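# Ease the can-topped crate down the roller lane

## Task

Move the crate along the roller lane until it sits at rest against the stop at the lane's end. It must never strike the stop or any arm at speed. The cans standing on its lid must stay where they are and must never be grasped, whether by one gripper or squeezed between two. The arm feet are fixed at (metres, heading in degrees counter-clockwise from +x): arm1 x=-1.28 y=+0.67 z=+0.90 facing -82; arm2 x=-0.27 y=+0.68 z=+0.81 facing -101; arm3 x=+1.26 y=+0.64 z=+1.00 facing -85; arm4 x=+1.32 y=-0.61 z=+0.83 facing +101; arm5 x=+0.27 y=-0.68 z=+1.00 facing +86; arm6 x=-1.12 y=-0.62 z=+0.80 facing +95. When finished, release everything and pull the arms away. The result only counts if it stays that way with no robot holding it.

## Robot and tools

Robots: six identical i2rt Big YAM arms named arm1 to arm6. Each has six revolute joints, a two-finger gripper and a wrist camera. Three feet sit near y=+0.65 and face roughly -y, and three sit near y=-0.65 and face roughly +y, so the lane runs between them along x. A hand reaches roughly 1.0 m from its joint1 axis. A room camera, cam_high, looks down on the whole area.

Frame: all positions use one shared scene frame. Its origin is on the floor and +z points up. The hand point is midway between the fingertips. The hand's z axis runs along the fingers and its y axis is the opening direction. With joints 1 and 6 at 0 and the hand level and pointing ahead, the wrist camera rides on top of the hand and views the fingertips.

execute_actions: the argument actions is a list holding a single action, or an empty list, which only reports state and images. The action is an object keyed by arm name ("arm1" to "arm6"), and each arm takes one key, "joints". This is an object of absolute joint targets, not offsets. Values are in radians, except gripper_m, which is the fingertip gap in metres. Ranges: joint1_rad -2.879 to 2.879 (turns the arm about its foot, positive counter-clockwise seen from above, 0 points along the foot's heading); joint2_rad 0 to 3.141 (shoulder, 0 means the upper arm lies back and nearly level, increasing lifts it up and then forward); joint3_rad 0 to 3.019 (elbow, 0 is folded, increasing opens it); joint4_rad -1.692 to 1.57 (hand pitch, positive tips the fingers up); joint5_rad -1.57 to 1.57 (hand yaw, positive toward the arm's right); joint6_rad -2.094 to 2.094 (hand roll, positive clockwise seen from behind); gripper_m 0 to 0.093. A joint counts as arrived within ±0.045, ±0.14, ±0.09, ±0.055, ±0.03, ±0.035 rad (joints 1 to 6) and ±0.003 m for the gripper. Every motion in the action starts at once, and each joint moves at its own pace, so the hand can sweep a wide curve between postures. An action ends after at most 15 s. Joints or arms you leave out may still be driving toward older targets. An unknown key or an out-of-range number rejects the whole call, and nothing moves. cameras picks which images come back: a list of names from arm1_cam_wrist through arm6_cam_wrist and cam_high. Use ["all"], null or omit it for every camera, and [] for none.

wait: seconds, 0 to 10. It issues no commands and returns the same report as an empty action.

zoom_image: camera (one name) and region [x0, y0, x1, y1] in pixels of that camera's most recent full image, origin top-left, no larger than 504 by 504.

finished_scene: scene, the integer number of the current scene. It closes the scene permanently and reports whether the goal was met, so only call it once the crate rests against the stop on its own.

Reading results: joint_positions gives the measured angles. joint_status describes how each commanded motion ended. "off_target" means the joint stopped short and may keep pushing. "contact_stop" means it hit something and now holds where it stopped. "time_out" means it ran out of time. It keeps pushing toward its target, or toward a point limited to 0.375, 0.375, 0.113, 0.225, 0.075 and 0.3 rad (joints 1 to 6) from its position, and it will finish by itself if the path clears. "not_followed" means a safety check blocked the arm's targets. A line "joint command not followed", often with a "cause:", appears then, though the gripper command is still carried out. A blocked arm may retry those targets with later actions. on_its_own lists joints this call did not command, and its "held at" value is the target held, not the position. The pictures line gives the camera order of the returned images. If any result reports a stop, the rest of the tool calls in that reply are skipped.

Heat: holding loads or pushing warms motors. A MOTOR HOT line appears at 85 °C. At 100 °C an OVER-TEMPERATURE FAULT releases that arm and its gripper, and it falls until cooled. Its joints then read "limit_stop_at_motor_heat", so resend the target. To relieve a joint that is straining, command it to its reported position. A joint carrying weight sags over time. A target very near the current angle may not move a joint.

Cameras: a calibration is provided per camera (K, distortion D, T_world_to_cam mapping scene to camera, pos_world). The wrist cameras are fisheye 504x504, and cam_high is pinhole+radial 672x504. Real cameras may be a few degrees and millimetres off, and wrist poses inherit joint reading errors.

Cautions: the simulation keeps running while you compose a reply, and the arms hold their last command meanwhile. Arms do not halt on contact; they keep pressing, possibly hard. Two arms pressing hard against each other ends the run, and hard strikes can too. The anti-collision check may react late and ignores fingers, gripper housings and wrist cameras. Move the crate slowly so it never hits the stop or an arm at speed, and never grasp or disturb the cans. Nothing may leave the work area or fall to the floor. Loose objects may occasionally get a brief external shove, so check the crate and cans after moves. At the end, open the grippers and withdraw all arms clear.

Each tool is called after "Call:" as name(argument=value, ...), one argument or row to a line, values as JSON.

## Session

Call:
execute_actions(
  actions=[],
)

Scene clock: 0.00 s.
arm1.joint_positions: joint1_rad=+0.253 joint2_rad=+0.502 joint3_rad=+1.478 joint4_rad=-1.149 joint5_rad=-0.199 joint6_rad=+0.129 gripper_m=+0.095
arm1.joint_status: not commanded
arm1.hand: x=-1.1784 y=+0.5133 z=+1.5431 quat_wxyz=(-0.589, -0.414, -0.647, +0.254) (m; scene frame)
arm2.joint_positions: joint1_rad=-0.656 joint2_rad=+0.490 joint3_rad=+1.327 joint4_rad=-1.227 joint5_rad=-0.124 joint6_rad=-0.489 gripper_m=+0.094
arm2.joint_status: not commanded
arm2.hand: x=-0.4062 y=+0.5315 z=+1.3709 quat_wxyz=(-0.115, -0.665, -0.497, +0.546) (m; scene frame)
arm3.joint_positions: joint1_rad=+0.208 joint2_rad=+0.488 joint3_rad=+1.391 joint4_rad=-1.458 joint5_rad=-0.146 joint6_rad=+0.327 gripper_m=+0.095
arm3.joint_status: not commanded
arm3.hand: x=+1.3238 y=+0.4926 z=+1.5386 quat_wxyz=(-0.464, -0.605, -0.626, +0.161) (m; scene frame)
arm4.joint_positions: joint1_rad=-0.174 joint2_rad=+0.553 joint3_rad=+1.450 joint4_rad=-1.182 joint5_rad=+0.119 joint6_rad=+0.368 gripper_m=+0.095
arm4.joint_status: not commanded
arm4.hand: x=+1.3397 y=-0.4020 z=+1.4483 quat_wxyz=(-0.374, +0.428, -0.675, -0.470) (m; scene frame)
arm5.joint_positions: joint1_rad=+0.386 joint2_rad=+0.546 joint3_rad=+1.317 joint4_rad=-1.347 joint5_rad=+0.035 joint6_rad=+0.034 gripper_m=+0.094
arm5.joint_status: not commanded
arm5.hand: x=+0.2080 y=-0.4781 z=+1.5174 quat_wxyz=(-0.292, +0.696, -0.533, -0.381) (m; scene frame)
arm6.joint_positions: joint1_rad=-0.469 joint2_rad=+0.574 joint3_rad=+1.306 joint4_rad=-1.512 joint5_rad=-0.227 joint6_rad=+0.208 gripper_m=+0.094
arm6.joint_status: not commanded
arm6.hand: x=-1.0837 y=-0.4201 z=+1.2743 quat_wxyz=(-0.226, +0.469, -0.788, -0.328) (m; scene frame)
pictures: arm1_cam_wrist, arm2_cam_wrist, arm3_cam_wrist, arm4_cam_wrist, arm5_cam_wrist, arm6_cam_wrist, cam_high
Images, in order (width x height): arm1_cam_wrist 504x504, arm2_cam_wrist 504x504, arm3_cam_wrist 504x504, arm4_cam_wrist 504x504, arm5_cam_wrist 504x504, arm6_cam_wrist 504x504, cam_high 672x504.

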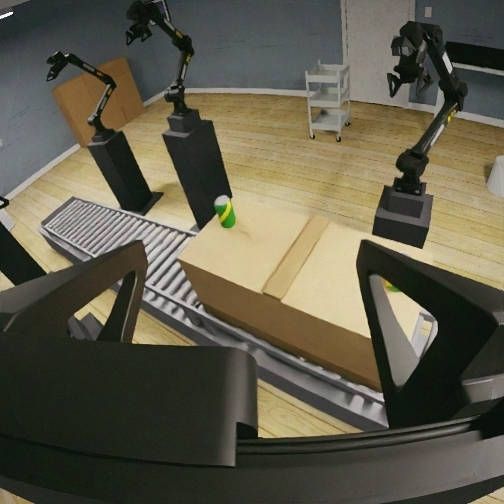

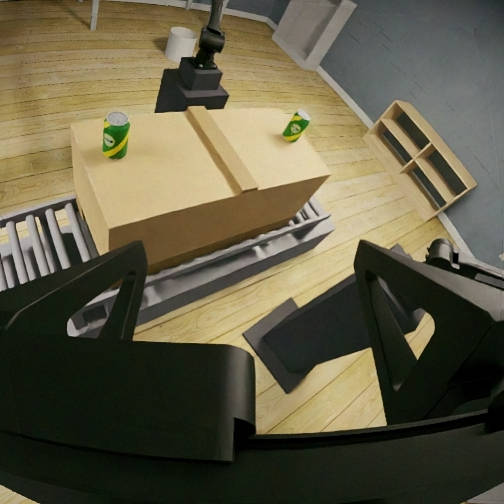

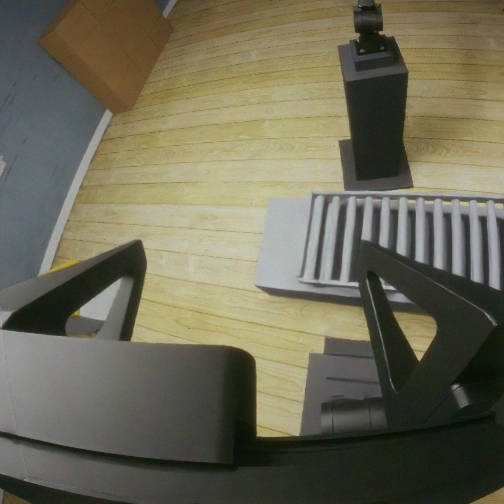

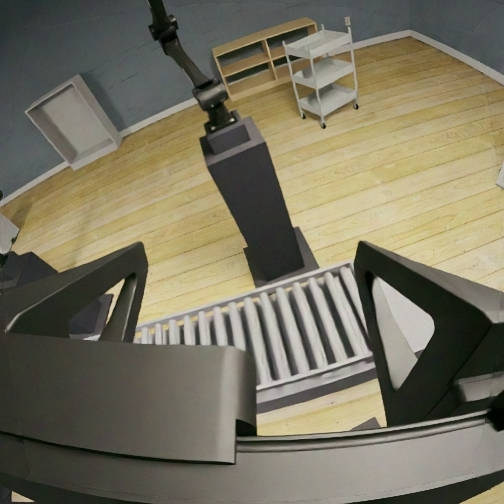

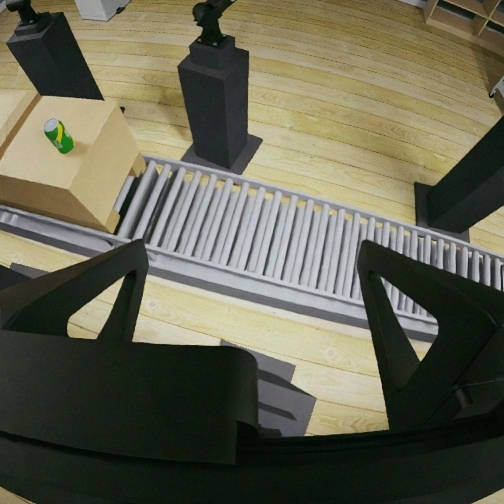

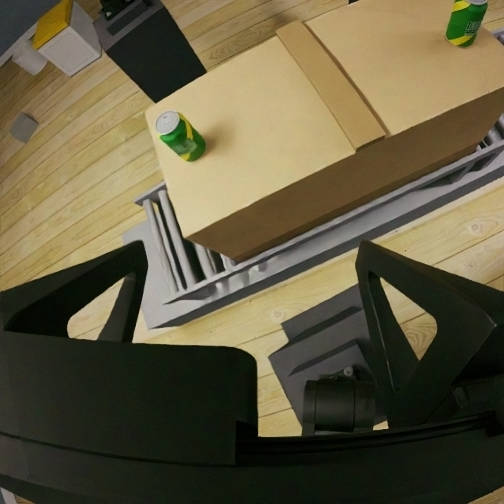

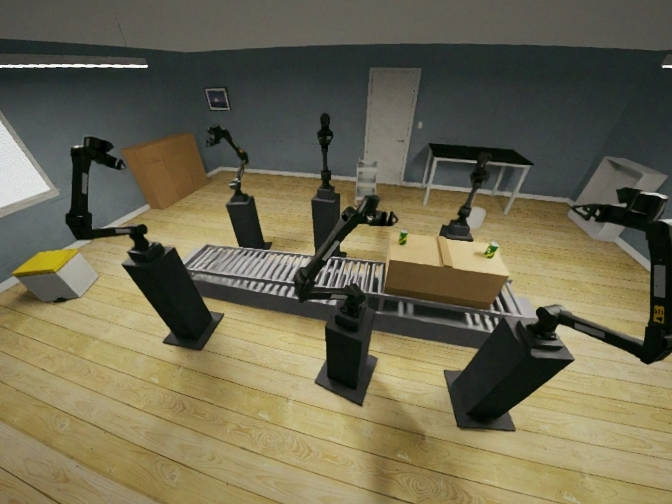

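Call:
zoom_image(
  camera="cam_high",
  region=[360, 200, 560, 350],
)

Call:
zoom_image(
  camera="cam_high",
  region=[160, 210, 400, 330],
)

Call:
zoom_image(
  camera="arm3_cam_wrist",
  region=[240, 160, 504, 330],
)

Region (360, 200, 560, 350) of cam_high's 672x504 image, scaled by 2.520, with more detail than that image has; it fills the top 378 rows of this view, and the rest is white.

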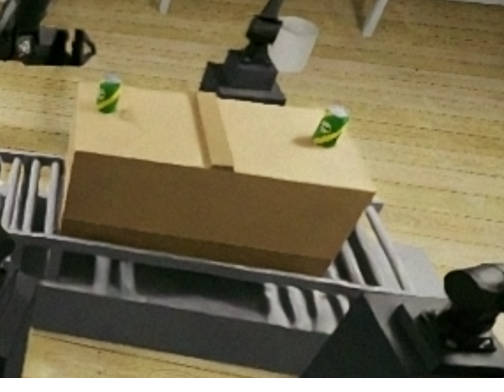

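Region (160, 210, 400, 330) of cam_high's 672x504 image, scaled by 2.100, with more detail than that image has.

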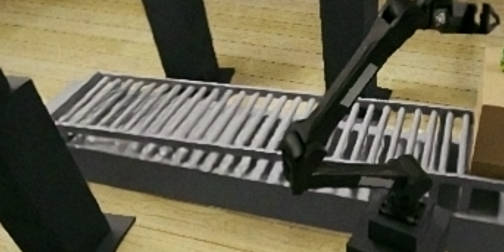

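Region (240, 160, 504, 330) of arm3_cam_wrist's 504x504 image, scaled by 1.909, with more detail than that image has; it fills the top 325 rows of this view, and the rest is white.

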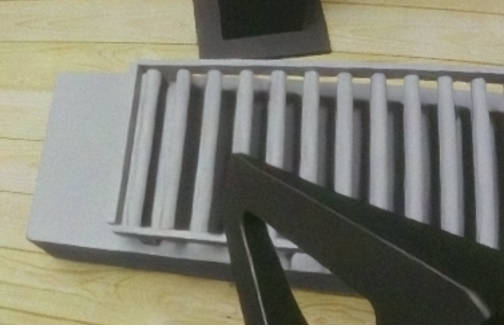

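Call:
execute_actions(
  actions=[
    {"arm2":{"joints":{"joint1_rad":0.3,"joint2_rad":1.57,"joint3_rad":1.57,"joint4_rad":-1.57,"joint5_rad":0,"joint6_rad":0,"gripper_m":0}},"arm5":{"joints":{"joint1_rad":-0.3,"joint2_rad":2.2,"joint3_rad":1.8,"joint4_rad":-1.0,"joint5_rad":0,"joint6_rad":0,"gripper_m":0}},"arm4":{"joints":{"joint1_rad":0,"joint2_rad":2.0,"joint3_rad":1.4,"joint4_rad":-0.5,"joint5_rad":0,"joint6_rad":0,"gripper_m":0}},"arm1":{"joints":{"joint1_rad":-0.45,"joint2_rad":1.57,"joint3_rad":1.2,"joint4_rad":-1.0,"joint5_rad":0,"joint6_rad":0,"gripper_m":0}}},
  ],
  cameras=["cam_high"],
)

Scene clock: 4.10 s.
arm1.joint_positions: joint1_rad=-0.455 joint2_rad=+1.568 joint3_rad=+1.202 joint4_rad=-1.014 joint5_rad=-0.002 joint6_rad=+0.012 gripper_m=+0.001
arm1.joint_status: all done
arm1.hand: x=-1.4319 y=+0.1988 z=+1.0268 quat_wxyz=(-0.053, -0.809, -0.581, +0.077) (m; scene frame)
arm2.joint_positions: joint1_rad=+0.308 joint2_rad=+1.571 joint3_rad=+1.558 joint4_rad=-1.561 joint5_rad=+0.000 joint6_rad=-0.008 gripper_m=+0.000
arm2.joint_status: all done
arm2.hand: x=-0.2165 y=+0.2105 z=+1.0711 quat_wxyz=(+0.000, -0.665, -0.747, -0.001) (m; scene frame)
arm3.joint_positions: joint1_rad=+0.208 joint2_rad=+0.488 joint3_rad=+1.391 joint4_rad=-1.458 joint5_rad=-0.146 joint6_rad=+0.327 gripper_m=+0.095
arm3.joint_status: not commanded
arm3.hand: x=+1.3238 y=+0.4926 z=+1.5386 quat_wxyz=(-0.464, -0.605, -0.626, +0.161) (m; scene frame)
arm4.joint_positions: joint1_rad=-0.006 joint2_rad=+2.007 joint3_rad=+1.384 joint4_rad=-0.512 joint5_rad=+0.004 joint6_rad=+0.011 gripper_m=+0.001
arm4.joint_status: all done
arm4.hand: x=+1.2033 y=+0.0363 z=+0.8305 quat_wxyz=(-0.139, +0.747, -0.628, -0.166) (m; scene frame)
arm5.joint_positions: joint1_rad=-0.305 joint2_rad=+2.193 joint3_rad=+1.780 joint4_rad=-0.996 joint5_rad=-0.001 joint6_rad=+0.010 gripper_m=+0.000
arm5.joint_status: all done
arm5.hand: x=+0.5262 y=-0.0408 z=+1.0091 quat_wxyz=(-0.072, +0.555, -0.827, -0.047) (m; scene frame)
arm6.joint_positions: joint1_rad=-0.469 joint2_rad=+0.574 joint3_rad=+1.306 joint4_rad=-1.512 joint5_rad=-0.227 joint6_rad=+0.208 gripper_m=+0.094
arm6.joint_status: not commanded
arm6.hand: x=-1.0837 y=-0.4201 z=+1.2743 quat_wxyz=(-0.226, +0.469, -0.788, -0.328) (m; scene frame)
pictures: cam_high
Images, in order (width x height): cam_high 672x504.

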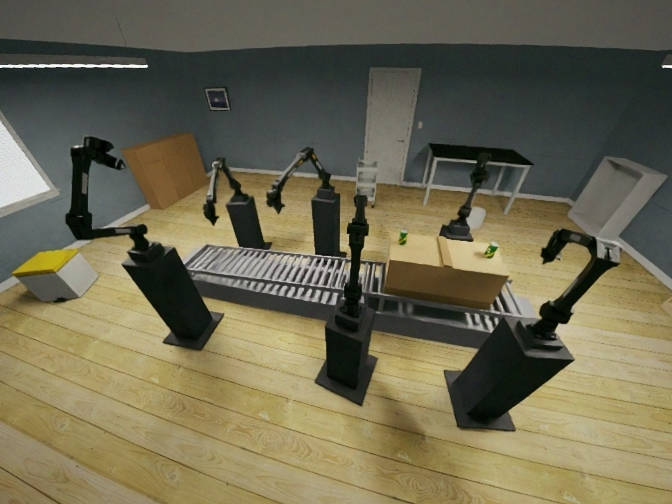

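Call:
execute_actions(
  actions=[
    {"arm2":{"joints":{"joint1_rad":0.06,"joint2_rad":2.35,"joint3_rad":1.66,"joint4_rad":-0.72}},"arm5":{"joints":{"joint1_rad":0.3,"joint2_rad":2.67,"joint3_rad":1.42,"joint4_rad":-0.15}},"arm4":{"joints":{"joint1_rad":0.3}},"arm1":{"joints":{"joint1_rad":-0.4,"joint2_rad":2.29,"joint3_rad":1.34,"joint4_rad":-0.45}}},
  ],
  cameras=["cam_high","arm2_cam_wrist","arm1_cam_wrist"],
)

Scene clock: 6.93 s.
arm1.joint_positions: joint1_rad=-0.405 joint2_rad=+2.296 joint3_rad=+1.327 joint4_rad=-0.466 joint5_rad=-0.002 joint6_rad=+0.012 gripper_m=+0.001
arm1.joint_status: all done
arm1.hand: x=-1.4316 y=+0.1156 z=+0.7053 quat_wxyz=(-0.038, -0.796, -0.602, +0.053) (m; scene frame)
arm2.joint_positions: joint1_rad=+0.051 joint2_rad=+2.343 joint3_rad=+1.642 joint4_rad=-0.729 joint5_rad=+0.000 joint6_rad=-0.007 gripper_m=+0.000
arm2.joint_status: all done
arm2.hand: x=-0.3643 y=+0.0244 z=+0.6775 quat_wxyz=(-0.047, -0.754, -0.653, +0.053) (m; scene frame)
arm3.joint_positions: joint1_rad=+0.208 joint2_rad=+0.488 joint3_rad=+1.391 joint4_rad=-1.458 joint5_rad=-0.146 joint6_rad=+0.327 gripper_m=+0.095
arm3.joint_status: not commanded
arm3.hand: x=+1.3238 y=+0.4926 z=+1.5386 quat_wxyz=(-0.464, -0.605, -0.626, +0.161) (m; scene frame)
arm4.joint_positions: joint1_rad=+0.295 joint2_rad=+2.007 joint3_rad=+1.384 joint4_rad=-0.510 joint5_rad=-0.001 joint6_rad=+0.008 gripper_m=+0.001
arm4.joint_status: all done
arm4.hand: x=+1.0159 y=-0.0282 z=+0.8306 quat_wxyz=(-0.111, +0.834, -0.507, -0.186) (m; scene frame)
arm5.joint_positions: joint1_rad=+0.295 joint2_rad=+2.675 joint3_rad=+1.413 joint4_rad=-0.157 joint5_rad=-0.001 joint6_rad=+0.007 gripper_m=+0.000
arm5.joint_status: all done
arm5.hand: x=+0.1557 y=-0.1446 z=+0.6358 quat_wxyz=(-0.053, +0.776, -0.625, -0.060) (m; scene frame)
arm6.joint_positions: joint1_rad=-0.469 joint2_rad=+0.574 joint3_rad=+1.306 joint4_rad=-1.512 joint5_rad=-0.227 joint6_rad=+0.208 gripper_m=+0.094
arm6.joint_status: not commanded
arm6.hand: x=-1.0837 y=-0.4201 z=+1.2743 quat_wxyz=(-0.226, +0.469, -0.788, -0.328) (m; scene frame)
pictures: arm1_cam_wrist, arm2_cam_wrist, cam_high
camera_calibration (this result's frames):
arm1_cam_wrist: T_world_to_cam=[[-0.967178, 0.254092, -0.00202966, -1.41242], [0.22253, 0.850843, 0.475968, -0.109927], [0.122666, 0.459894, -0.87946, 0.867046], [0, 0, 0, 1]] pos_world=[-1.44795, 0.0536641, 0.811988]
arm2_cam_wrist: T_world_to_cam=[[-0.990125, 0.139893, 0.00906548, -0.372988], [0.127674, 0.873152, 0.47043, -0.287747], [0.0578945, 0.466942, -0.882391, 0.729743], [0, 0, 0, 1]] pos_world=[-0.374815, -0.0373225, 0.782664]
Images, in order (width x height): arm1_cam_wrist 504x504, arm2_cam_wrist 504x504, cam_high 672x504.

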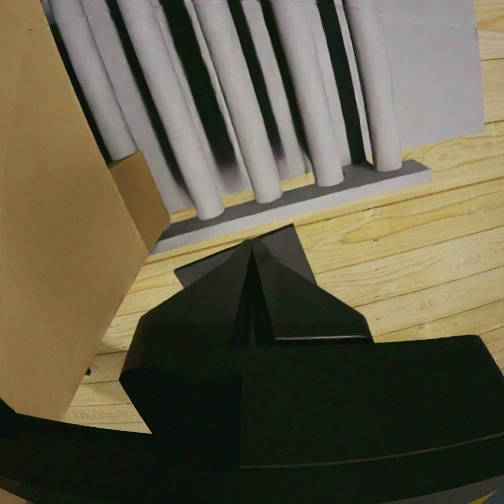

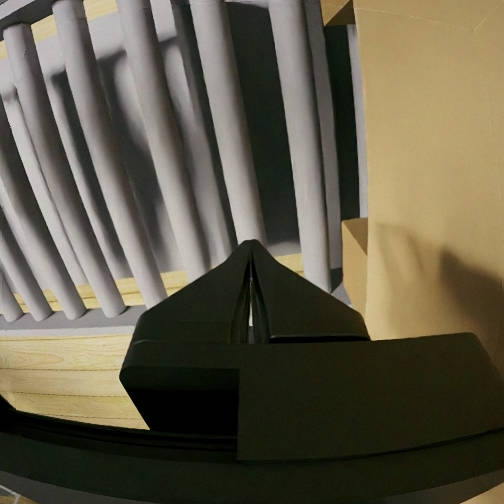

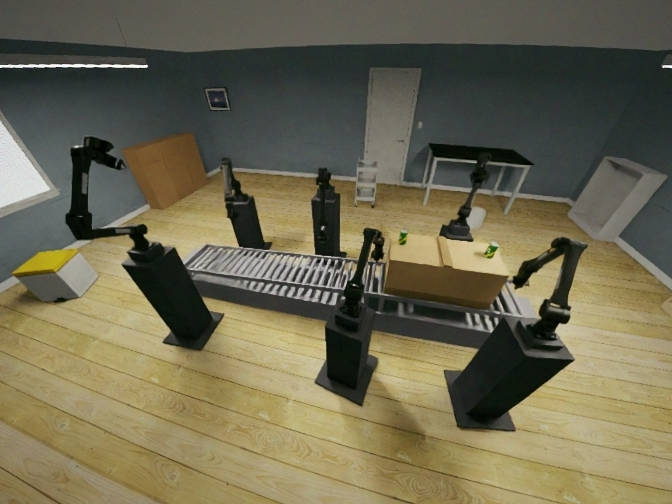

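Call:
execute_actions(
  actions=[
    {"arm2":{"joints":{"joint1_rad":0.0}},"arm1":{"joints":{"joint1_rad":-0.31}},"arm4":{"joints":{"joint1_rad":-0.3,"joint2_rad":0.8}},"arm3":{"joints":{"joint1_rad":-0.88,"joint2_rad":2.0,"joint3_rad":2.1,"joint4_rad":-0.29,"joint5_rad":0,"joint6_rad":0,"gripper_m":0}}},
  ],
  cameras=["arm2_cam_wrist","arm1_cam_wrist"],
)

Call:
execute_actions(
  actions=[
    {"arm1":{"joints":{"joint1_rad":-0.27}},"arm3":{"joints":{"joint2_rad":3.0}}},
  ],
  cameras=["cam_high","arm2_cam_wrist","arm1_cam_wrist"],
)

Scene clock: 9.70 s.
arm1.joint_positions: joint1_rad=-0.300 joint2_rad=+2.296 joint3_rad=+1.327 joint4_rad=-0.466 joint5_rad=-0.002 joint6_rad=+0.011 gripper_m=+0.001
arm1.joint_status: all done
arm1.hand: x=-1.3730 y=+0.1030 z=+0.7049 quat_wxyz=(-0.040, -0.763, -0.643, +0.051) (m; scene frame)
arm2.joint_positions: joint1_rad=+0.001 joint2_rad=+2.343 joint3_rad=+1.642 joint4_rad=-0.729 joint5_rad=+0.000 joint6_rad=-0.007 gripper_m=+0.000
arm2.joint_status: all done
arm2.hand: x=-0.3965 y=+0.0301 z=+0.6774 quat_wxyz=(-0.046, -0.770, -0.634, +0.054) (m; scene frame)
arm3.joint_positions: joint1_rad=-0.885 joint2_rad=+2.002 joint3_rad=+2.066 joint4_rad=-0.305 joint5_rad=+0.000 joint6_rad=+0.012 gripper_m=+0.001
arm3.joint_status: all done
arm3.hand: x=+0.6343 y=+0.0453 z=+1.3992 quat_wxyz=(-0.235, -0.736, -0.289, +0.565) (m; scene frame)
arm4.joint_positions: joint1_rad=-0.305 joint2_rad=+0.800 joint3_rad=+1.393 joint4_rad=-0.503 joint5_rad=+0.003 joint6_rad=+0.007 gripper_m=+0.001
arm4.joint_status: all done
arm4.hand: x=+1.3656 y=-0.2449 z=+1.5168 quat_wxyz=(-0.550, +0.446, -0.506, -0.493) (m; scene frame)
arm5.joint_positions: joint1_rad=+0.295 joint2_rad=+2.675 joint3_rad=+1.413 joint4_rad=-0.157 joint5_rad=-0.001 joint6_rad=+0.007 gripper_m=+0.000
arm5.joint_status: not commanded
arm5.hand: x=+0.1557 y=-0.1446 z=+0.6358 quat_wxyz=(-0.053, +0.776, -0.625, -0.060) (m; scene frame)
arm6.joint_positions: joint1_rad=-0.469 joint2_rad=+0.574 joint3_rad=+1.306 joint4_rad=-1.512 joint5_rad=-0.227 joint6_rad=+0.208 gripper_m=+0.094
arm6.joint_status: not commanded
arm6.hand: x=-1.0837 y=-0.4201 z=+1.2743 quat_wxyz=(-0.226, +0.469, -0.788, -0.328) (m; scene frame)
pictures: arm1_cam_wrist, arm2_cam_wrist
camera_calibration (this result's frames):
arm1_cam_wrist: T_world_to_cam=[[-0.988465, 0.151428, -0.00261628, -1.37081], [0.131887, 0.869144, 0.476649, -0.238824], [0.0744517, 0.470805, -0.87909, 0.797693], [0, 0, 0, 1]] pos_world=[-1.38289, 0.039594, 0.811492]
arm2_cam_wrist: T_world_to_cam=[[-0.981974, 0.188802, 0.00899048, -0.403934], [0.17075, 0.865679, 0.470578, -0.271347], [0.081063, 0.463631, -0.882313, 0.738084], [0, 0, 0, 1]] pos_world=[-0.410151, -0.0310354, 0.782542]
Images, in order (width x height): arm1_cam_wrist 504x504, arm2_cam_wrist 504x504.

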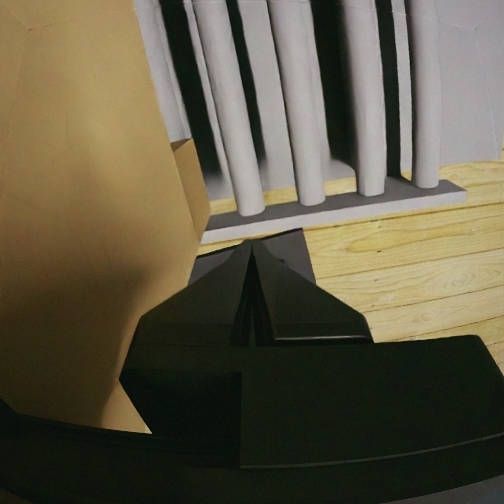

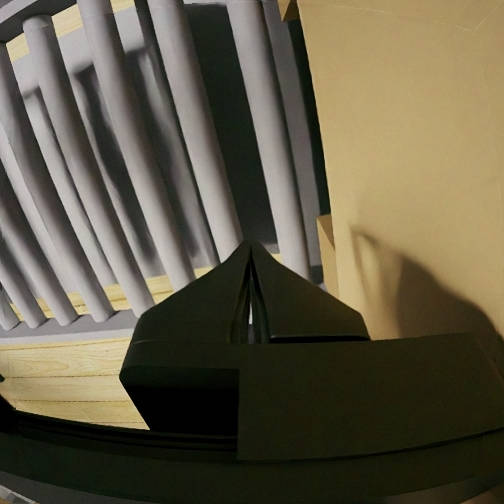

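Scene clock: 11.70 s.
arm1.joint_positions: joint1_rad=-0.289 joint2_rad=+2.296 joint3_rad=+1.327 joint4_rad=-0.466 joint5_rad=+0.001 joint6_rad=+0.009 gripper_m=+0.001
arm1.joint_status: all done
arm1.hand: x=-1.3671 y=+0.1021 z=+0.7048 quat_wxyz=(-0.039, -0.759, -0.648, +0.052) (m; scene frame)
arm2.joint_positions: joint1_rad=+0.001 joint2_rad=+2.343 joint3_rad=+1.642 joint4_rad=-0.729 joint5_rad=+0.000 joint6_rad=-0.007 gripper_m=+0.000
arm2.joint_status: not commanded
arm2.hand: x=-0.3965 y=+0.0301 z=+0.6774 quat_wxyz=(-0.046, -0.770, -0.634, +0.054) (m; scene frame)
arm3.joint_positions: joint1_rad=-0.885 joint2_rad=+3.001 joint3_rad=+2.074 joint4_rad=-0.299 joint5_rad=+0.000 joint6_rad=+0.012 gripper_m=+0.001
arm3.joint_status: all done
arm3.hand: x=+0.7505 y=+0.1472 z=+0.5684 quat_wxyz=(-0.066, -0.917, -0.362, +0.151) (m; scene frame)
arm4.joint_positions: joint1_rad=-0.305 joint2_rad=+0.800 joint3_rad=+1.393 joint4_rad=-0.503 joint5_rad=+0.003 joint6_rad=+0.007 gripper_m=+0.001
arm4.joint_status: not commanded
arm4.hand: x=+1.3656 y=-0.2449 z=+1.5168 quat_wxyz=(-0.550, +0.446, -0.506, -0.493) (m; scene frame)
arm5.joint_positions: joint1_rad=+0.295 joint2_rad=+2.675 joint3_rad=+1.413 joint4_rad=-0.157 joint5_rad=-0.001 joint6_rad=+0.007 gripper_m=+0.000
arm5.joint_status: not commanded
arm5.hand: x=+0.1557 y=-0.1446 z=+0.6358 quat_wxyz=(-0.053, +0.776, -0.625, -0.060) (m; scene frame)
arm6.joint_positions: joint1_rad=-0.469 joint2_rad=+0.574 joint3_rad=+1.306 joint4_rad=-1.512 joint5_rad=-0.227 joint6_rad=+0.208 gripper_m=+0.094
arm6.joint_status: not commanded
arm6.hand: x=-1.0837 y=-0.4201 z=+1.2743 quat_wxyz=(-0.226, +0.469, -0.788, -0.328) (m; scene frame)
pictures: arm1_cam_wrist, arm2_cam_wrist, cam_high
camera_calibration (this result's frames):
arm1_cam_wrist: T_world_to_cam=[[-0.990442, 0.137924, 0.0010583, -1.36876], [0.121739, 0.870561, 0.476763, -0.252879], [0.0648356, 0.472335, -0.879031, 0.784306], [0, 0, 0, 1]] pos_world=[-1.37574, 0.038476, 0.811441]
arm2_cam_wrist: T_world_to_cam=[[-0.981974, 0.188802, 0.00899048, -0.403934], [0.17075, 0.865679, 0.470578, -0.271347], [0.081063, 0.463631, -0.882313, 0.738084], [0, 0, 0, 1]] pos_world=[-0.410151, -0.0310354, 0.782542]
Images, in order (width x height): arm1_cam_wrist 504x504, arm2_cam_wrist 504x504, cam_high 672x504.

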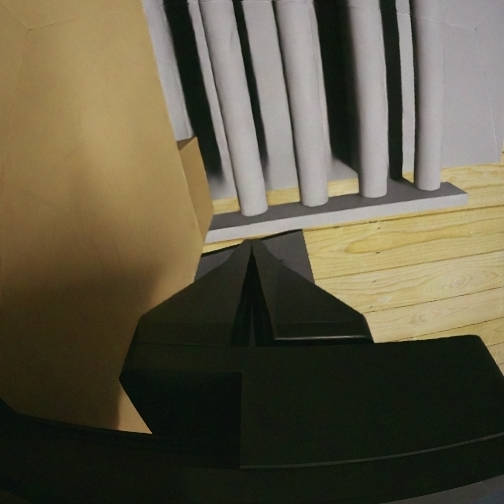

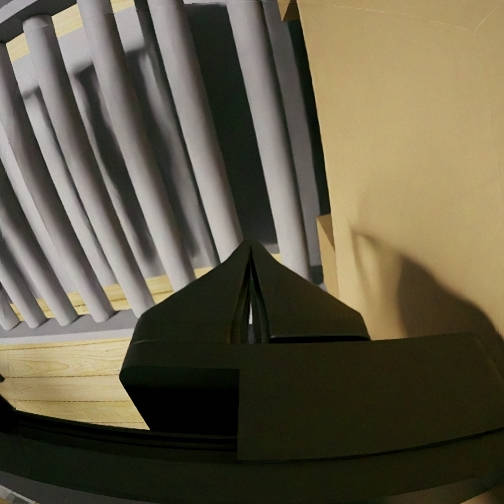

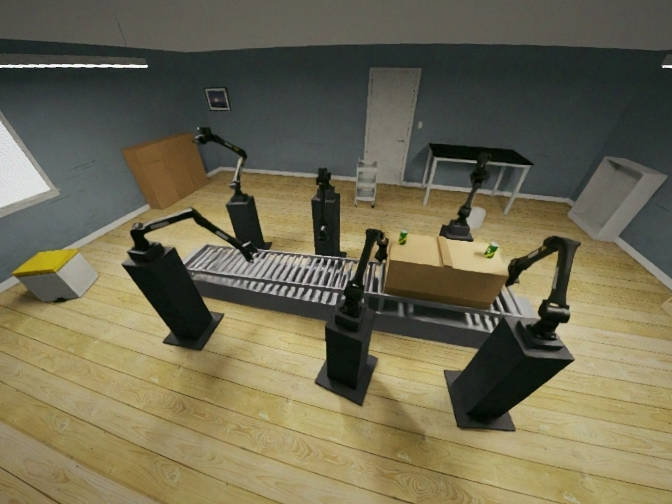

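Arm1 is in contact. Close arm2's gap and push.

Call:
execute_actions(
  actions=[
    {"arm1":{"joints":{"joint1_rad":-0.22}},"arm2":{"joints":{"joint1_rad":-0.03}},"arm3":{"joints":{"joint1_rad":-0.8}}},
  ],
  cameras=["arm2_cam_wrist"],
)

Call:
execute_actions(
  actions=[
    {"arm1":{"joints":{"joint1_rad":-0.17}},"arm2":{"joints":{"joint1_rad":0}}},
  ],
  cameras=["arm2_cam_wrist"],
)

Scene clock: 13.67 s.
arm1.joint_positions: joint1_rad=-0.284 joint2_rad=+2.295 joint3_rad=+1.327 joint4_rad=-0.465 joint5_rad=+0.008 joint6_rad=-0.001 gripper_m=+0.001
arm1.joint_status: joint1_rad time_out (moved +0.005 of +0.069)
arm1.on_its_own: joint1_rad reads -0.284 and still pushes toward -0.220 since a time_out
arm1.hand: x=-1.3658 y=+0.1012 z=+0.7053 quat_wxyz=(-0.037, -0.754, -0.653, +0.055) (m; scene frame)
arm2.joint_positions: joint1_rad=-0.008 joint2_rad=+2.343 joint3_rad=+1.642 joint4_rad=-0.729 joint5_rad=-0.004 joint6_rad=-0.007 gripper_m=+0.000
arm2.joint_status: all done
arm2.hand: x=-0.4015 y=+0.0311 z=+0.6774 quat_wxyz=(-0.047, -0.772, -0.631, +0.053) (m; scene frame)
arm3.joint_positions: joint1_rad=-0.791 joint2_rad=+3.001 joint3_rad=+2.074 joint4_rad=-0.299 joint5_rad=+0.000 joint6_rad=+0.010 gripper_m=+0.001
arm3.joint_status: all done
arm3.hand: x=+0.7998 y=+0.1005 z=+0.5690 quat_wxyz=(-0.074, -0.899, -0.406, +0.148) (m; scene frame)
arm4.joint_positions: joint1_rad=-0.305 joint2_rad=+0.800 joint3_rad=+1.393 joint4_rad=-0.503 joint5_rad=+0.003 joint6_rad=+0.007 gripper_m=+0.001
arm4.joint_status: not commanded
arm4.hand: x=+1.3656 y=-0.2449 z=+1.5168 quat_wxyz=(-0.550, +0.446, -0.506, -0.493) (m; scene frame)
arm5.joint_positions: joint1_rad=+0.295 joint2_rad=+2.675 joint3_rad=+1.413 joint4_rad=-0.157 joint5_rad=-0.001 joint6_rad=+0.007 gripper_m=+0.000
arm5.joint_status: not commanded
arm5.hand: x=+0.1557 y=-0.1446 z=+0.6358 quat_wxyz=(-0.053, +0.776, -0.625, -0.060) (m; scene frame)
arm6.joint_positions: joint1_rad=-0.469 joint2_rad=+0.574 joint3_rad=+1.306 joint4_rad=-1.512 joint5_rad=-0.227 joint6_rad=+0.208 gripper_m=+0.094
arm6.joint_status: not commanded
arm6.hand: x=-1.0837 y=-0.4201 z=+1.2743 quat_wxyz=(-0.226, +0.469, -0.788, -0.328) (m; scene frame)
pictures: arm2_cam_wrist
camera_calibration (this result's frames):
arm2_cam_wrist: T_world_to_cam=[[-0.980585, 0.196041, 0.00455468, -0.405609], [0.175082, 0.864815, 0.470575, -0.269611], [0.088313, 0.462237, -0.882348, 0.740976], [0, 0, 0, 1]] pos_world=[-0.415968, -0.0298265, 0.782519]
Images, in order (width x height): arm2_cam_wrist 504x504.

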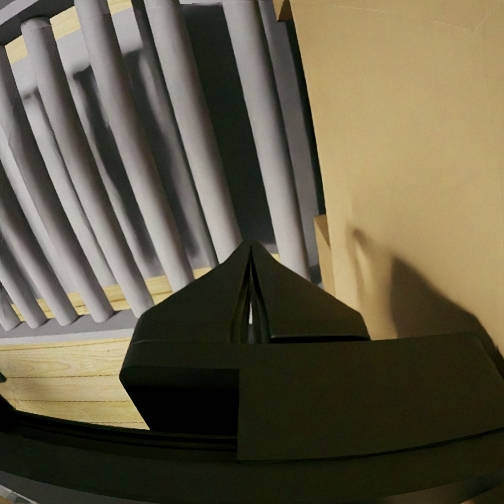

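not run: a stop came earlier in this reply.

Call:
execute_actions(
  actions=[
    {"arm1":{"joints":{"joint1_rad":-0.13}},"arm2":{"joints":{"joint1_rad":0}}},
  ],
  cameras=["arm2_cam_wrist"],
)

Scene clock: 15.83 s.
arm1.joint_positions: joint1_rad=-0.192 joint2_rad=+2.293 joint3_rad=+1.327 joint4_rad=-0.463 joint5_rad=+0.019 joint6_rad=-0.021 gripper_m=+0.001
arm1.joint_status: joint1_rad time_out (moved +0.092 of +0.154)
arm1.on_its_own: joint1_rad reads -0.192 and still pushes toward -0.130 since a time_out
arm1.hand: x=-1.3152 y=+0.0948 z=+0.7063 quat_wxyz=(-0.037, -0.717, -0.694, +0.058) (m; scene frame)
arm2.joint_positions: joint1_rad=+0.060 joint2_rad=+2.343 joint3_rad=+1.642 joint4_rad=-0.729 joint5_rad=-0.016 joint6_rad=-0.007 gripper_m=+0.000
arm2.joint_status: joint1_rad off_target (ended at +0.060, target +0.000)
arm2.hand: x=-0.3552 y=+0.0231 z=+0.6775 quat_wxyz=(-0.054, -0.750, -0.657, +0.047) (m; scene frame)
arm3.joint_positions: joint1_rad=-0.791 joint2_rad=+3.001 joint3_rad=+2.074 joint4_rad=-0.299 joint5_rad=+0.000 joint6_rad=+0.010 gripper_m=+0.001
arm3.joint_status: not commanded
arm3.hand: x=+0.7998 y=+0.1005 z=+0.5690 quat_wxyz=(-0.074, -0.899, -0.406, +0.148) (m; scene frame)
arm4.joint_positions: joint1_rad=-0.305 joint2_rad=+0.800 joint3_rad=+1.393 joint4_rad=-0.503 joint5_rad=+0.003 joint6_rad=+0.007 gripper_m=+0.001
arm4.joint_status: not commanded
arm4.hand: x=+1.3656 y=-0.2449 z=+1.5168 quat_wxyz=(-0.550, +0.446, -0.506, -0.493) (m; scene frame)
arm5.joint_positions: joint1_rad=+0.295 joint2_rad=+2.675 joint3_rad=+1.413 joint4_rad=-0.157 joint5_rad=-0.001 joint6_rad=+0.007 gripper_m=+0.000
arm5.joint_status: not commanded
arm5.hand: x=+0.1557 y=-0.1446 z=+0.6358 quat_wxyz=(-0.053, +0.776, -0.625, -0.060) (m; scene frame)
arm6.joint_positions: joint1_rad=-0.469 joint2_rad=+0.574 joint3_rad=+1.306 joint4_rad=-1.512 joint5_rad=-0.227 joint6_rad=+0.208 gripper_m=+0.094
arm6.joint_status: not commanded
arm6.hand: x=-1.0837 y=-0.4201 z=+1.2743 quat_wxyz=(-0.226, +0.469, -0.788, -0.328) (m; scene frame)
pictures: arm2_cam_wrist
camera_calibration (this result's frames):
arm2_cam_wrist: T_world_to_cam=[[-0.991827, 0.127394, -0.00704783, -0.353264], [0.109144, 0.87576, 0.470246, -0.294304], [0.0660787, 0.465634, -0.882507, 0.732891], [0, 0, 0, 1]] pos_world=[-0.366684, -0.0385149, 0.782687]
Images, in order (width x height): arm2_cam_wrist 504x504.

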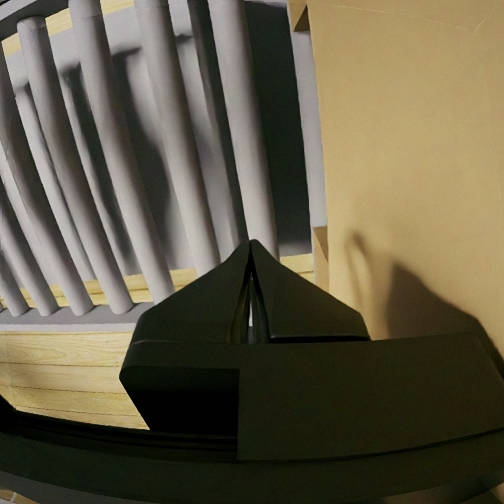

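Works nicely; advance both.

Call:
execute_actions(
  actions=[
    {"arm1":{"joints":{"joint1_rad":-0.03}},"arm2":{"joints":{"joint1_rad":0.08}}},
  ],
  cameras=[],
)

Call:
execute_actions(
  actions=[
    {"arm2":{"joints":{"joint1_rad":0.16}}},
  ],
  cameras=["cam_high"],
)

Scene clock: 18.17 s.
arm1.joint_positions: joint1_rad=-0.089 joint2_rad=+2.292 joint3_rad=+1.327 joint4_rad=-0.456 joint5_rad=+0.017 joint6_rad=+0.011 gripper_m=+0.001
arm1.joint_status: joint1_rad time_out (moved +0.103 of +0.162)
arm1.on_its_own: joint1_rad reads -0.089 and still pushes toward -0.030 since a time_out
arm1.hand: x=-1.2553 y=+0.0926 z=+0.7064 quat_wxyz=(-0.044, -0.691, -0.719, +0.057) (m; scene frame)
arm2.joint_positions: joint1_rad=+0.145 joint2_rad=+2.343 joint3_rad=+1.642 joint4_rad=-0.729 joint5_rad=-0.017 joint6_rad=-0.007 gripper_m=+0.000
arm2.joint_status: joint1_rad off_target (ended at +0.145, target +0.080)
arm2.hand: x=-0.2993 y=+0.0178 z=+0.6777 quat_wxyz=(-0.056, -0.722, -0.689, +0.045) (m; scene frame)
arm3.joint_positions: joint1_rad=-0.791 joint2_rad=+3.001 joint3_rad=+2.074 joint4_rad=-0.299 joint5_rad=+0.000 joint6_rad=+0.010 gripper_m=+0.001
arm3.joint_status: not commanded
arm3.hand: x=+0.7998 y=+0.1005 z=+0.5690 quat_wxyz=(-0.074, -0.899, -0.406, +0.148) (m; scene frame)
arm4.joint_positions: joint1_rad=-0.305 joint2_rad=+0.800 joint3_rad=+1.393 joint4_rad=-0.503 joint5_rad=+0.003 joint6_rad=+0.007 gripper_m=+0.001
arm4.joint_status: not commanded
arm4.hand: x=+1.3656 y=-0.2449 z=+1.5168 quat_wxyz=(-0.550, +0.446, -0.506, -0.493) (m; scene frame)
arm5.joint_positions: joint1_rad=+0.295 joint2_rad=+2.675 joint3_rad=+1.413 joint4_rad=-0.157 joint5_rad=-0.001 joint6_rad=+0.007 gripper_m=+0.000
arm5.joint_status: not commanded
arm5.hand: x=+0.1557 y=-0.1446 z=+0.6358 quat_wxyz=(-0.053, +0.776, -0.625, -0.060) (m; scene frame)
arm6.joint_positions: joint1_rad=-0.469 joint2_rad=+0.574 joint3_rad=+1.306 joint4_rad=-1.512 joint5_rad=-0.227 joint6_rad=+0.208 gripper_m=+0.094
arm6.joint_status: not commanded
arm6.hand: x=-1.0837 y=-0.4201 z=+1.2743 quat_wxyz=(-0.226, +0.469, -0.788, -0.328) (m; scene frame)
pictures: none
No camera images: the call's "cameras" was empty. Leave "cameras" out to get every camera's image.

not run: a stop came earlier in this reply.

Call:
execute_actions(
  actions=[
    {"arm1":{"joints":{"joint1_rad":0.08}},"arm2":{"joints":{"joint1_rad":0.2}}},
  ],
  cameras=["cam_high"],
)

Scene clock: 19.83 s.
arm1.joint_positions: joint1_rad=+0.047 joint2_rad=+2.292 joint3_rad=+1.327 joint4_rad=-0.455 joint5_rad=+0.011 joint6_rad=+0.023 gripper_m=+0.001
arm1.joint_status: all done
arm1.hand: x=-1.1764 y=+0.1013 z=+0.7062 quat_wxyz=(-0.051, -0.645, -0.761, +0.051) (m; scene frame)
arm2.joint_positions: joint1_rad=+0.265 joint2_rad=+2.343 joint3_rad=+1.642 joint4_rad=-0.729 joint5_rad=-0.016 joint6_rad=+0.025 gripper_m=+0.000
arm2.joint_status: joint1_rad off_target (ended at +0.264, target +0.200)
arm2.hand: x=-0.2204 y=+0.0184 z=+0.6782 quat_wxyz=(-0.059, -0.691, -0.720, +0.041) (m; scene frame)
arm3.joint_positions: joint1_rad=-0.791 joint2_rad=+3.001 joint3_rad=+2.074 joint4_rad=-0.299 joint5_rad=+0.000 joint6_rad=+0.010 gripper_m=+0.001
arm3.joint_status: not commanded
arm3.hand: x=+0.7998 y=+0.1005 z=+0.5690 quat_wxyz=(-0.074, -0.899, -0.406, +0.148) (m; scene frame)
arm4.joint_positions: joint1_rad=-0.305 joint2_rad=+0.800 joint3_rad=+1.393 joint4_rad=-0.503 joint5_rad=+0.003 joint6_rad=+0.007 gripper_m=+0.001
arm4.joint_status: not commanded
arm4.hand: x=+1.3656 y=-0.2449 z=+1.5168 quat_wxyz=(-0.550, +0.446, -0.506, -0.493) (m; scene frame)
arm5.joint_positions: joint1_rad=+0.295 joint2_rad=+2.675 joint3_rad=+1.413 joint4_rad=-0.157 joint5_rad=-0.001 joint6_rad=+0.007 gripper_m=+0.000
arm5.joint_status: not commanded
arm5.hand: x=+0.1557 y=-0.1446 z=+0.6358 quat_wxyz=(-0.053, +0.776, -0.625, -0.060) (m; scene frame)
arm6.joint_positions: joint1_rad=-0.469 joint2_rad=+0.574 joint3_rad=+1.306 joint4_rad=-1.512 joint5_rad=-0.227 joint6_rad=+0.208 gripper_m=+0.094
arm6.joint_status: not commanded
arm6.hand: x=-1.0837 y=-0.4201 z=+1.2743 quat_wxyz=(-0.226, +0.469, -0.788, -0.328) (m; scene frame)
pictures: cam_high
Images, in order (width x height): cam_high 672x504.

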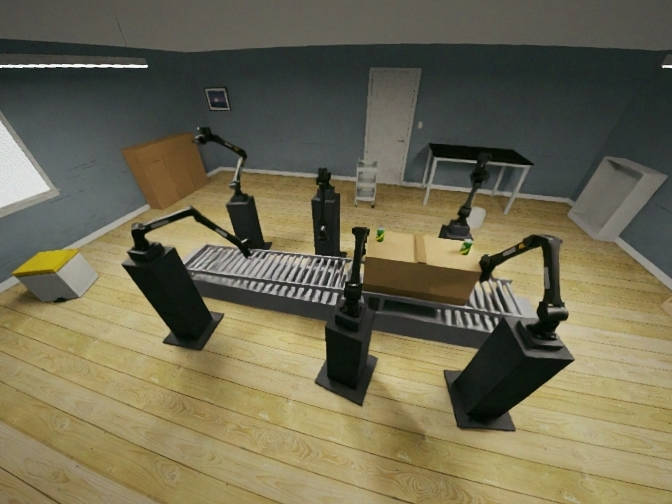

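Call:
execute_actions(
  actions=[
    {"arm1":{"joints":{"joint1_rad":0.22}},"arm2":{"joints":{"joint1_rad":0.31}}},
  ],
  cameras=[],
)

Call:
execute_actions(
  actions=[
    {"arm1":{"joints":{"joint1_rad":0.35}},"arm2":{"joints":{"joint1_rad":0.42}},"arm5":{"joints":{"joint1_rad":0.37,"joint3_rad":1.46}}},
  ],
  cameras=["cam_high"],
)

Scene clock: 21.67 s.
arm1.joint_positions: joint1_rad=+0.178 joint2_rad=+2.291 joint3_rad=+1.327 joint4_rad=-0.455 joint5_rad=+0.013 joint6_rad=+0.023 gripper_m=+0.001
arm1.joint_status: all done
arm1.hand: x=-1.1038 y=+0.1194 z=+0.7063 quat_wxyz=(-0.054, -0.595, -0.801, +0.048) (m; scene frame)
arm2.joint_positions: joint1_rad=+0.379 joint2_rad=+2.343 joint3_rad=+1.642 joint4_rad=-0.719 joint5_rad=-0.018 joint6_rad=+0.011 gripper_m=+0.000
arm2.joint_status: joint1_rad off_target (ended at +0.379, target +0.310)
arm2.hand: x=-0.1446 y=+0.0254 z=+0.6788 quat_wxyz=(-0.066, -0.643, -0.762, +0.041) (m; scene frame)
arm3.joint_positions: joint1_rad=-0.791 joint2_rad=+3.001 joint3_rad=+2.074 joint4_rad=-0.299 joint5_rad=+0.000 joint6_rad=+0.010 gripper_m=+0.001
arm3.joint_status: not commanded
arm3.hand: x=+0.7998 y=+0.1005 z=+0.5690 quat_wxyz=(-0.074, -0.899, -0.406, +0.148) (m; scene frame)
arm4.joint_positions: joint1_rad=-0.305 joint2_rad=+0.800 joint3_rad=+1.393 joint4_rad=-0.503 joint5_rad=+0.003 joint6_rad=+0.007 gripper_m=+0.001
arm4.joint_status: not commanded
arm4.hand: x=+1.3656 y=-0.2449 z=+1.5168 quat_wxyz=(-0.550, +0.446, -0.506, -0.493) (m; scene frame)
arm5.joint_positions: joint1_rad=+0.295 joint2_rad=+2.675 joint3_rad=+1.413 joint4_rad=-0.157 joint5_rad=-0.001 joint6_rad=+0.007 gripper_m=+0.000
arm5.joint_status: not commanded
arm5.hand: x=+0.1557 y=-0.1446 z=+0.6358 quat_wxyz=(-0.053, +0.776, -0.625, -0.060) (m; scene frame)
arm6.joint_positions: joint1_rad=-0.469 joint2_rad=+0.574 joint3_rad=+1.306 joint4_rad=-1.512 joint5_rad=-0.227 joint6_rad=+0.208 gripper_m=+0.094
arm6.joint_status: not commanded
arm6.hand: x=-1.0837 y=-0.4201 z=+1.2743 quat_wxyz=(-0.226, +0.469, -0.788, -0.328) (m; scene frame)
pictures: none
No camera images: the call's "cameras" was empty. Leave "cameras" out to get every camera's image.

Scene clock: 23.37 s.
arm1.joint_positions: joint1_rad=+0.305 joint2_rad=+2.291 joint3_rad=+1.327 joint4_rad=-0.455 joint5_rad=+0.010 joint6_rad=+0.031 gripper_m=+0.001
arm1.joint_status: all done
arm1.hand: x=-1.0346 y=+0.1467 z=+0.7063 quat_wxyz=(-0.058, -0.545, -0.835, +0.042) (m; scene frame)
arm2.joint_positions: joint1_rad=+0.487 joint2_rad=+2.343 joint3_rad=+1.647 joint4_rad=-0.708 joint5_rad=-0.019 joint6_rad=+0.009 gripper_m=+0.000
arm2.joint_status: joint1_rad off_target (ended at +0.487, target +0.420)
arm2.hand: x=-0.0734 y=+0.0375 z=+0.6810 quat_wxyz=(-0.075, -0.599, -0.796, +0.042) (m; scene frame)
arm3.joint_positions: joint1_rad=-0.791 joint2_rad=+3.001 joint3_rad=+2.074 joint4_rad=-0.299 joint5_rad=+0.000 joint6_rad=+0.010 gripper_m=+0.001
arm3.joint_status: not commanded
arm3.hand: x=+0.7998 y=+0.1005 z=+0.5690 quat_wxyz=(-0.074, -0.899, -0.406, +0.148) (m; scene frame)
arm4.joint_positions: joint1_rad=-0.305 joint2_rad=+0.800 joint3_rad=+1.393 joint4_rad=-0.503 joint5_rad=+0.003 joint6_rad=+0.007 gripper_m=+0.001
arm4.joint_status: not commanded
arm4.hand: x=+1.3656 y=-0.2449 z=+1.5168 quat_wxyz=(-0.550, +0.446, -0.506, -0.493) (m; scene frame)
arm5.joint_positions: joint1_rad=+0.378 joint2_rad=+2.675 joint3_rad=+1.446 joint4_rad=-0.157 joint5_rad=-0.001 joint6_rad=+0.007 gripper_m=+0.000
arm5.joint_status: all done
arm5.hand: x=+0.1062 y=-0.1377 z=+0.6408 quat_wxyz=(-0.060, +0.801, -0.591, -0.074) (m; scene frame)
arm6.joint_positions: joint1_rad=-0.469 joint2_rad=+0.574 joint3_rad=+1.306 joint4_rad=-1.512 joint5_rad=-0.227 joint6_rad=+0.208 gripper_m=+0.094
arm6.joint_status: not commanded
arm6.hand: x=-1.0837 y=-0.4201 z=+1.2743 quat_wxyz=(-0.226, +0.469, -0.788, -0.328) (m; scene frame)
pictures: cam_high
Images, in order (width x height): cam_high 672x504.

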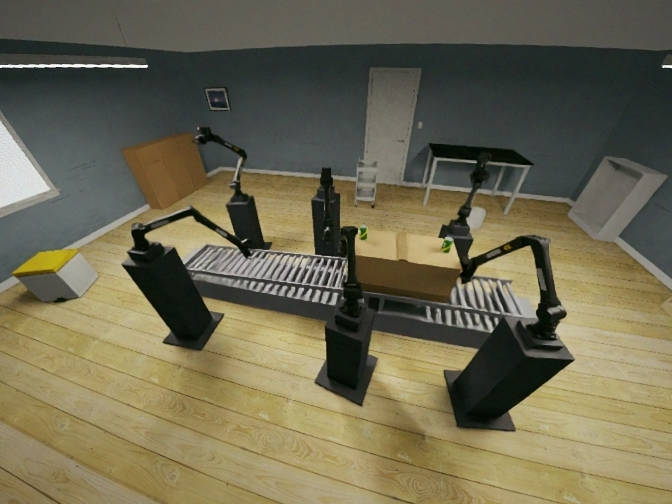

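Test whether it rolls on its own.

Call:
execute_actions(
  actions=[
    {"arm2":{"joints":{"joint1_rad":0.54}}},
  ],
  cameras=[],
)

Call:
wait(
  seconds=1,
)

Scene clock: 24.47 s.
arm1.joint_positions: joint1_rad=+0.314 joint2_rad=+2.291 joint3_rad=+1.327 joint4_rad=-0.455 joint5_rad=+0.008 joint6_rad=+0.031 gripper_m=+0.001
arm1.joint_status: not commanded
arm1.hand: x=-1.0299 y=+0.1490 z=+0.7063 quat_wxyz=(-0.059, -0.542, -0.837, +0.041) (m; scene frame)
arm2.joint_positions: joint1_rad=+0.538 joint2_rad=+2.343 joint3_rad=+1.647 joint4_rad=-0.711 joint5_rad=-0.003 joint6_rad=+0.008 gripper_m=+0.000
arm2.joint_status: all done
arm2.hand: x=-0.0438 y=+0.0480 z=+0.6809 quat_wxyz=(-0.070, -0.579, -0.811, +0.046) (m; scene frame)
arm3.joint_positions: joint1_rad=-0.791 joint2_rad=+3.001 joint3_rad=+2.074 joint4_rad=-0.299 joint5_rad=+0.000 joint6_rad=+0.010 gripper_m=+0.001
arm3.joint_status: not commanded
arm3.hand: x=+0.7998 y=+0.1005 z=+0.5690 quat_wxyz=(-0.074, -0.899, -0.406, +0.148) (m; scene frame)
arm4.joint_positions: joint1_rad=-0.305 joint2_rad=+0.800 joint3_rad=+1.393 joint4_rad=-0.503 joint5_rad=+0.003 joint6_rad=+0.007 gripper_m=+0.001
arm4.joint_status: not commanded
arm4.hand: x=+1.3656 y=-0.2449 z=+1.5168 quat_wxyz=(-0.550, +0.446, -0.506, -0.493) (m; scene frame)
arm5.joint_positions: joint1_rad=+0.378 joint2_rad=+2.675 joint3_rad=+1.446 joint4_rad=-0.157 joint5_rad=-0.001 joint6_rad=+0.007 gripper_m=+0.000
arm5.joint_status: not commanded
arm5.hand: x=+0.1062 y=-0.1377 z=+0.6408 quat_wxyz=(-0.060, +0.801, -0.591, -0.074) (m; scene frame)
arm6.joint_positions: joint1_rad=-0.469 joint2_rad=+0.574 joint3_rad=+1.306 joint4_rad=-1.512 joint5_rad=-0.227 joint6_rad=+0.208 gripper_m=+0.094
arm6.joint_status: not commanded
arm6.hand: x=-1.0837 y=-0.4201 z=+1.2743 quat_wxyz=(-0.226, +0.469, -0.788, -0.328) (m; scene frame)
pictures: none
No camera images: the call's "cameras" was empty. Leave "cameras" out to get every camera's image.

Scene clock: 25.47 s.
arm1.joint_positions: joint1_rad=+0.314 joint2_rad=+2.291 joint3_rad=+1.327 joint4_rad=-0.455 joint5_rad=+0.008 joint6_rad=+0.031 gripper_m=+0.001
arm1.joint_status: not commanded
arm1.hand: x=-1.0297 y=+0.1490 z=+0.7063 quat_wxyz=(-0.059, -0.542, -0.838, +0.041) (m; scene frame)
arm2.joint_positions: joint1_rad=+0.538 joint2_rad=+2.343 joint3_rad=+1.647 joint4_rad=-0.711 joint5_rad=-0.003 joint6_rad=+0.008 gripper_m=+0.000
arm2.joint_status: all done
arm2.hand: x=-0.0438 y=+0.0480 z=+0.6809 quat_wxyz=(-0.070, -0.579, -0.811, +0.046) (m; scene frame)
arm3.joint_positions: joint1_rad=-0.791 joint2_rad=+3.001 joint3_rad=+2.074 joint4_rad=-0.299 joint5_rad=+0.000 joint6_rad=+0.010 gripper_m=+0.001
arm3.joint_status: not commanded
arm3.hand: x=+0.7998 y=+0.1005 z=+0.5690 quat_wxyz=(-0.074, -0.899, -0.406, +0.148) (m; scene frame)
arm4.joint_positions: joint1_rad=-0.305 joint2_rad=+0.800 joint3_rad=+1.393 joint4_rad=-0.503 joint5_rad=+0.003 joint6_rad=+0.007 gripper_m=+0.001
arm4.joint_status: not commanded
arm4.hand: x=+1.3656 y=-0.2449 z=+1.5168 quat_wxyz=(-0.550, +0.446, -0.506, -0.493) (m; scene frame)
arm5.joint_positions: joint1_rad=+0.378 joint2_rad=+2.675 joint3_rad=+1.446 joint4_rad=-0.157 joint5_rad=-0.001 joint6_rad=+0.007 gripper_m=+0.000
arm5.joint_status: not commanded
arm5.hand: x=+0.1062 y=-0.1377 z=+0.6408 quat_wxyz=(-0.060, +0.801, -0.591, -0.074) (m; scene frame)
arm6.joint_positions: joint1_rad=-0.469 joint2_rad=+0.574 joint3_rad=+1.306 joint4_rad=-1.512 joint5_rad=-0.227 joint6_rad=+0.208 gripper_m=+0.094
arm6.joint_status: not commanded
arm6.hand: x=-1.0837 y=-0.4201 z=+1.2743 quat_wxyz=(-0.226, +0.469, -0.788, -0.328) (m; scene frame)
wait: 1.00 s; at rest by 0.27 s
pictures: arm1_cam_wrist, arm2_cam_wrist, arm3_cam_wrist, arm4_cam_wrist, arm5_cam_wrist, arm6_cam_wrist, cam_high
camera_calibration (this result's frames):
arm1_cam_wrist: T_world_to_cam=[[-0.904249, -0.427005, -0.000137729, -0.867307], [-0.378176, 0.800696, 0.464617, -0.83136], [-0.198284, 0.420182, -0.885512, 0.482941], [0, 0, 0, 1]] pos_world=[-1.0029, 0.0923985, 0.813794]
arm2_cam_wrist: T_world_to_cam=[[-0.945012, -0.327002, 0.00461395, -0.0315639], [-0.2903, 0.845276, 0.448592, -0.352977], [-0.150591, 0.422586, -0.893725, 0.703846], [0, 0, 0, 1]] pos_world=[-0.0263048, -0.00939424, 0.787533]
arm3_cam_wrist: T_world_to_cam=[[-0.749955, 0.661474, -0.00447903, 0.530264], [0.631339, 0.717777, 0.293611, -0.738808], [0.197431, 0.217367, -0.955914, 0.486863], [0, 0, 0, 1]] pos_world=[0.76799, 0.0737152, 0.684696]
arm4_cam_wrist: T_world_to_cam=[[0.99262, -0.120089, -0.0168381, -1.35742], [-0.0741704, -0.491398, -0.867771, 1.30275], [0.0959354, 0.862616, -0.496679, 0.953731], [0, 0, 0, 1]] pos_world=[1.35253, -0.345544, 1.58133]
arm5_cam_wrist: T_world_to_cam=[[0.9544, 0.298029, 0.0173243, -0.0755356], [0.262759, -0.866162, 0.425113, -0.411045], [0.141702, -0.401175, -0.904975, 0.633145], [0, 0, 0, 1]] pos_world=[0.0903793, -0.0795183, 0.749029]
Images, in order (width x height): arm1_cam_wrist 504x504, arm2_cam_wrist 504x504, arm3_cam_wrist 504x504, arm4_cam_wrist 504x504, arm5_cam_wrist 504x504, arm6_cam_wrist 504x504, cam_high 672x504.

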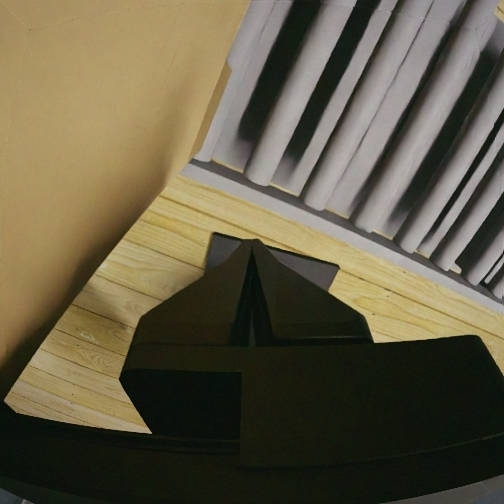

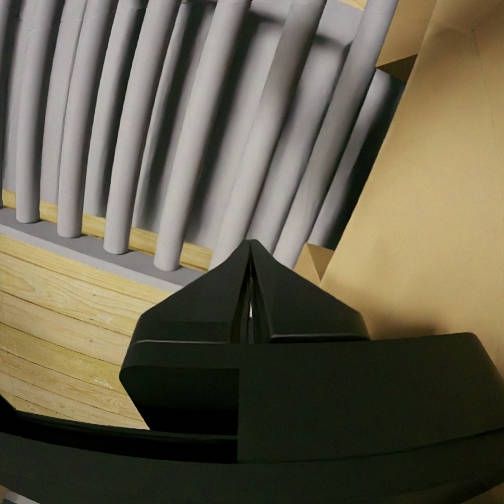

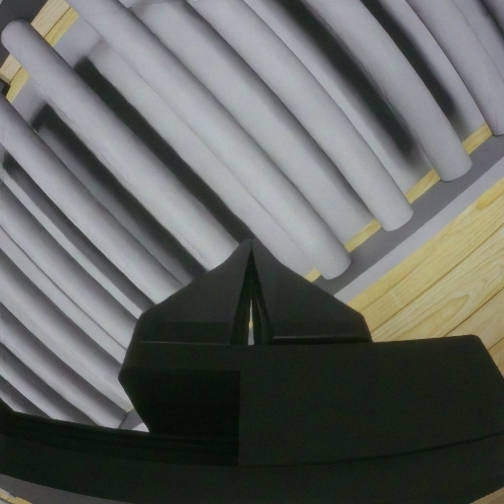

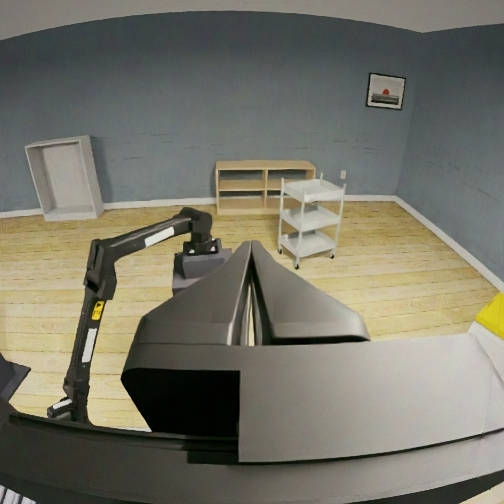

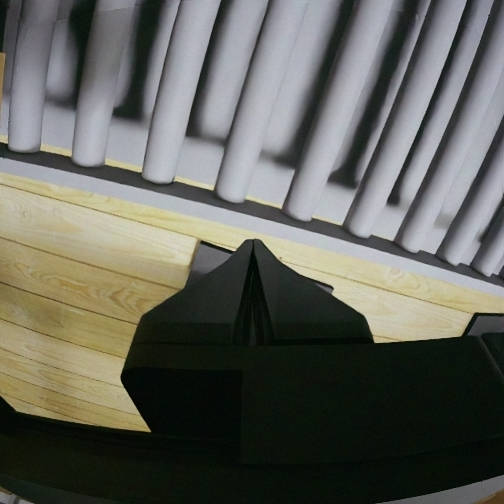

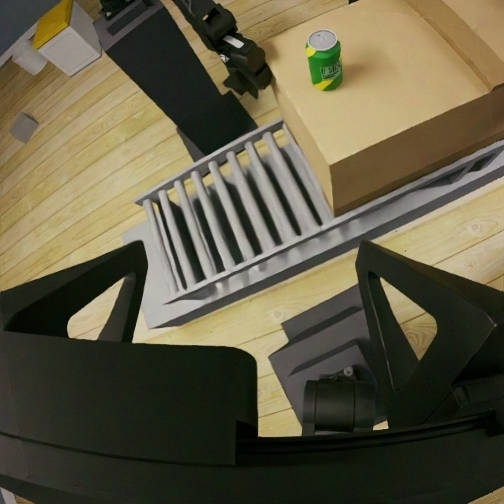

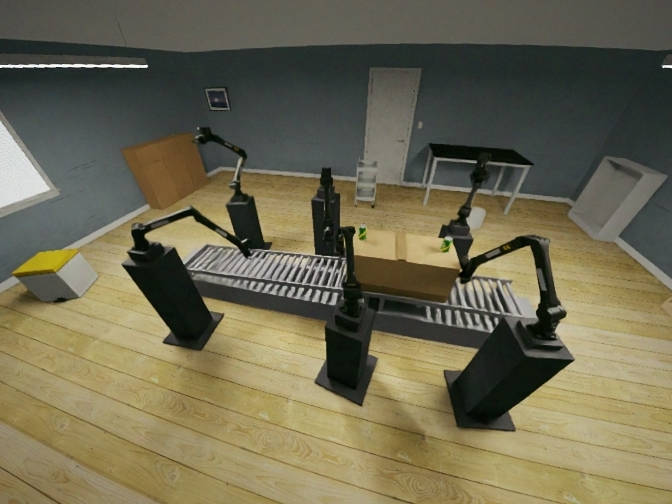

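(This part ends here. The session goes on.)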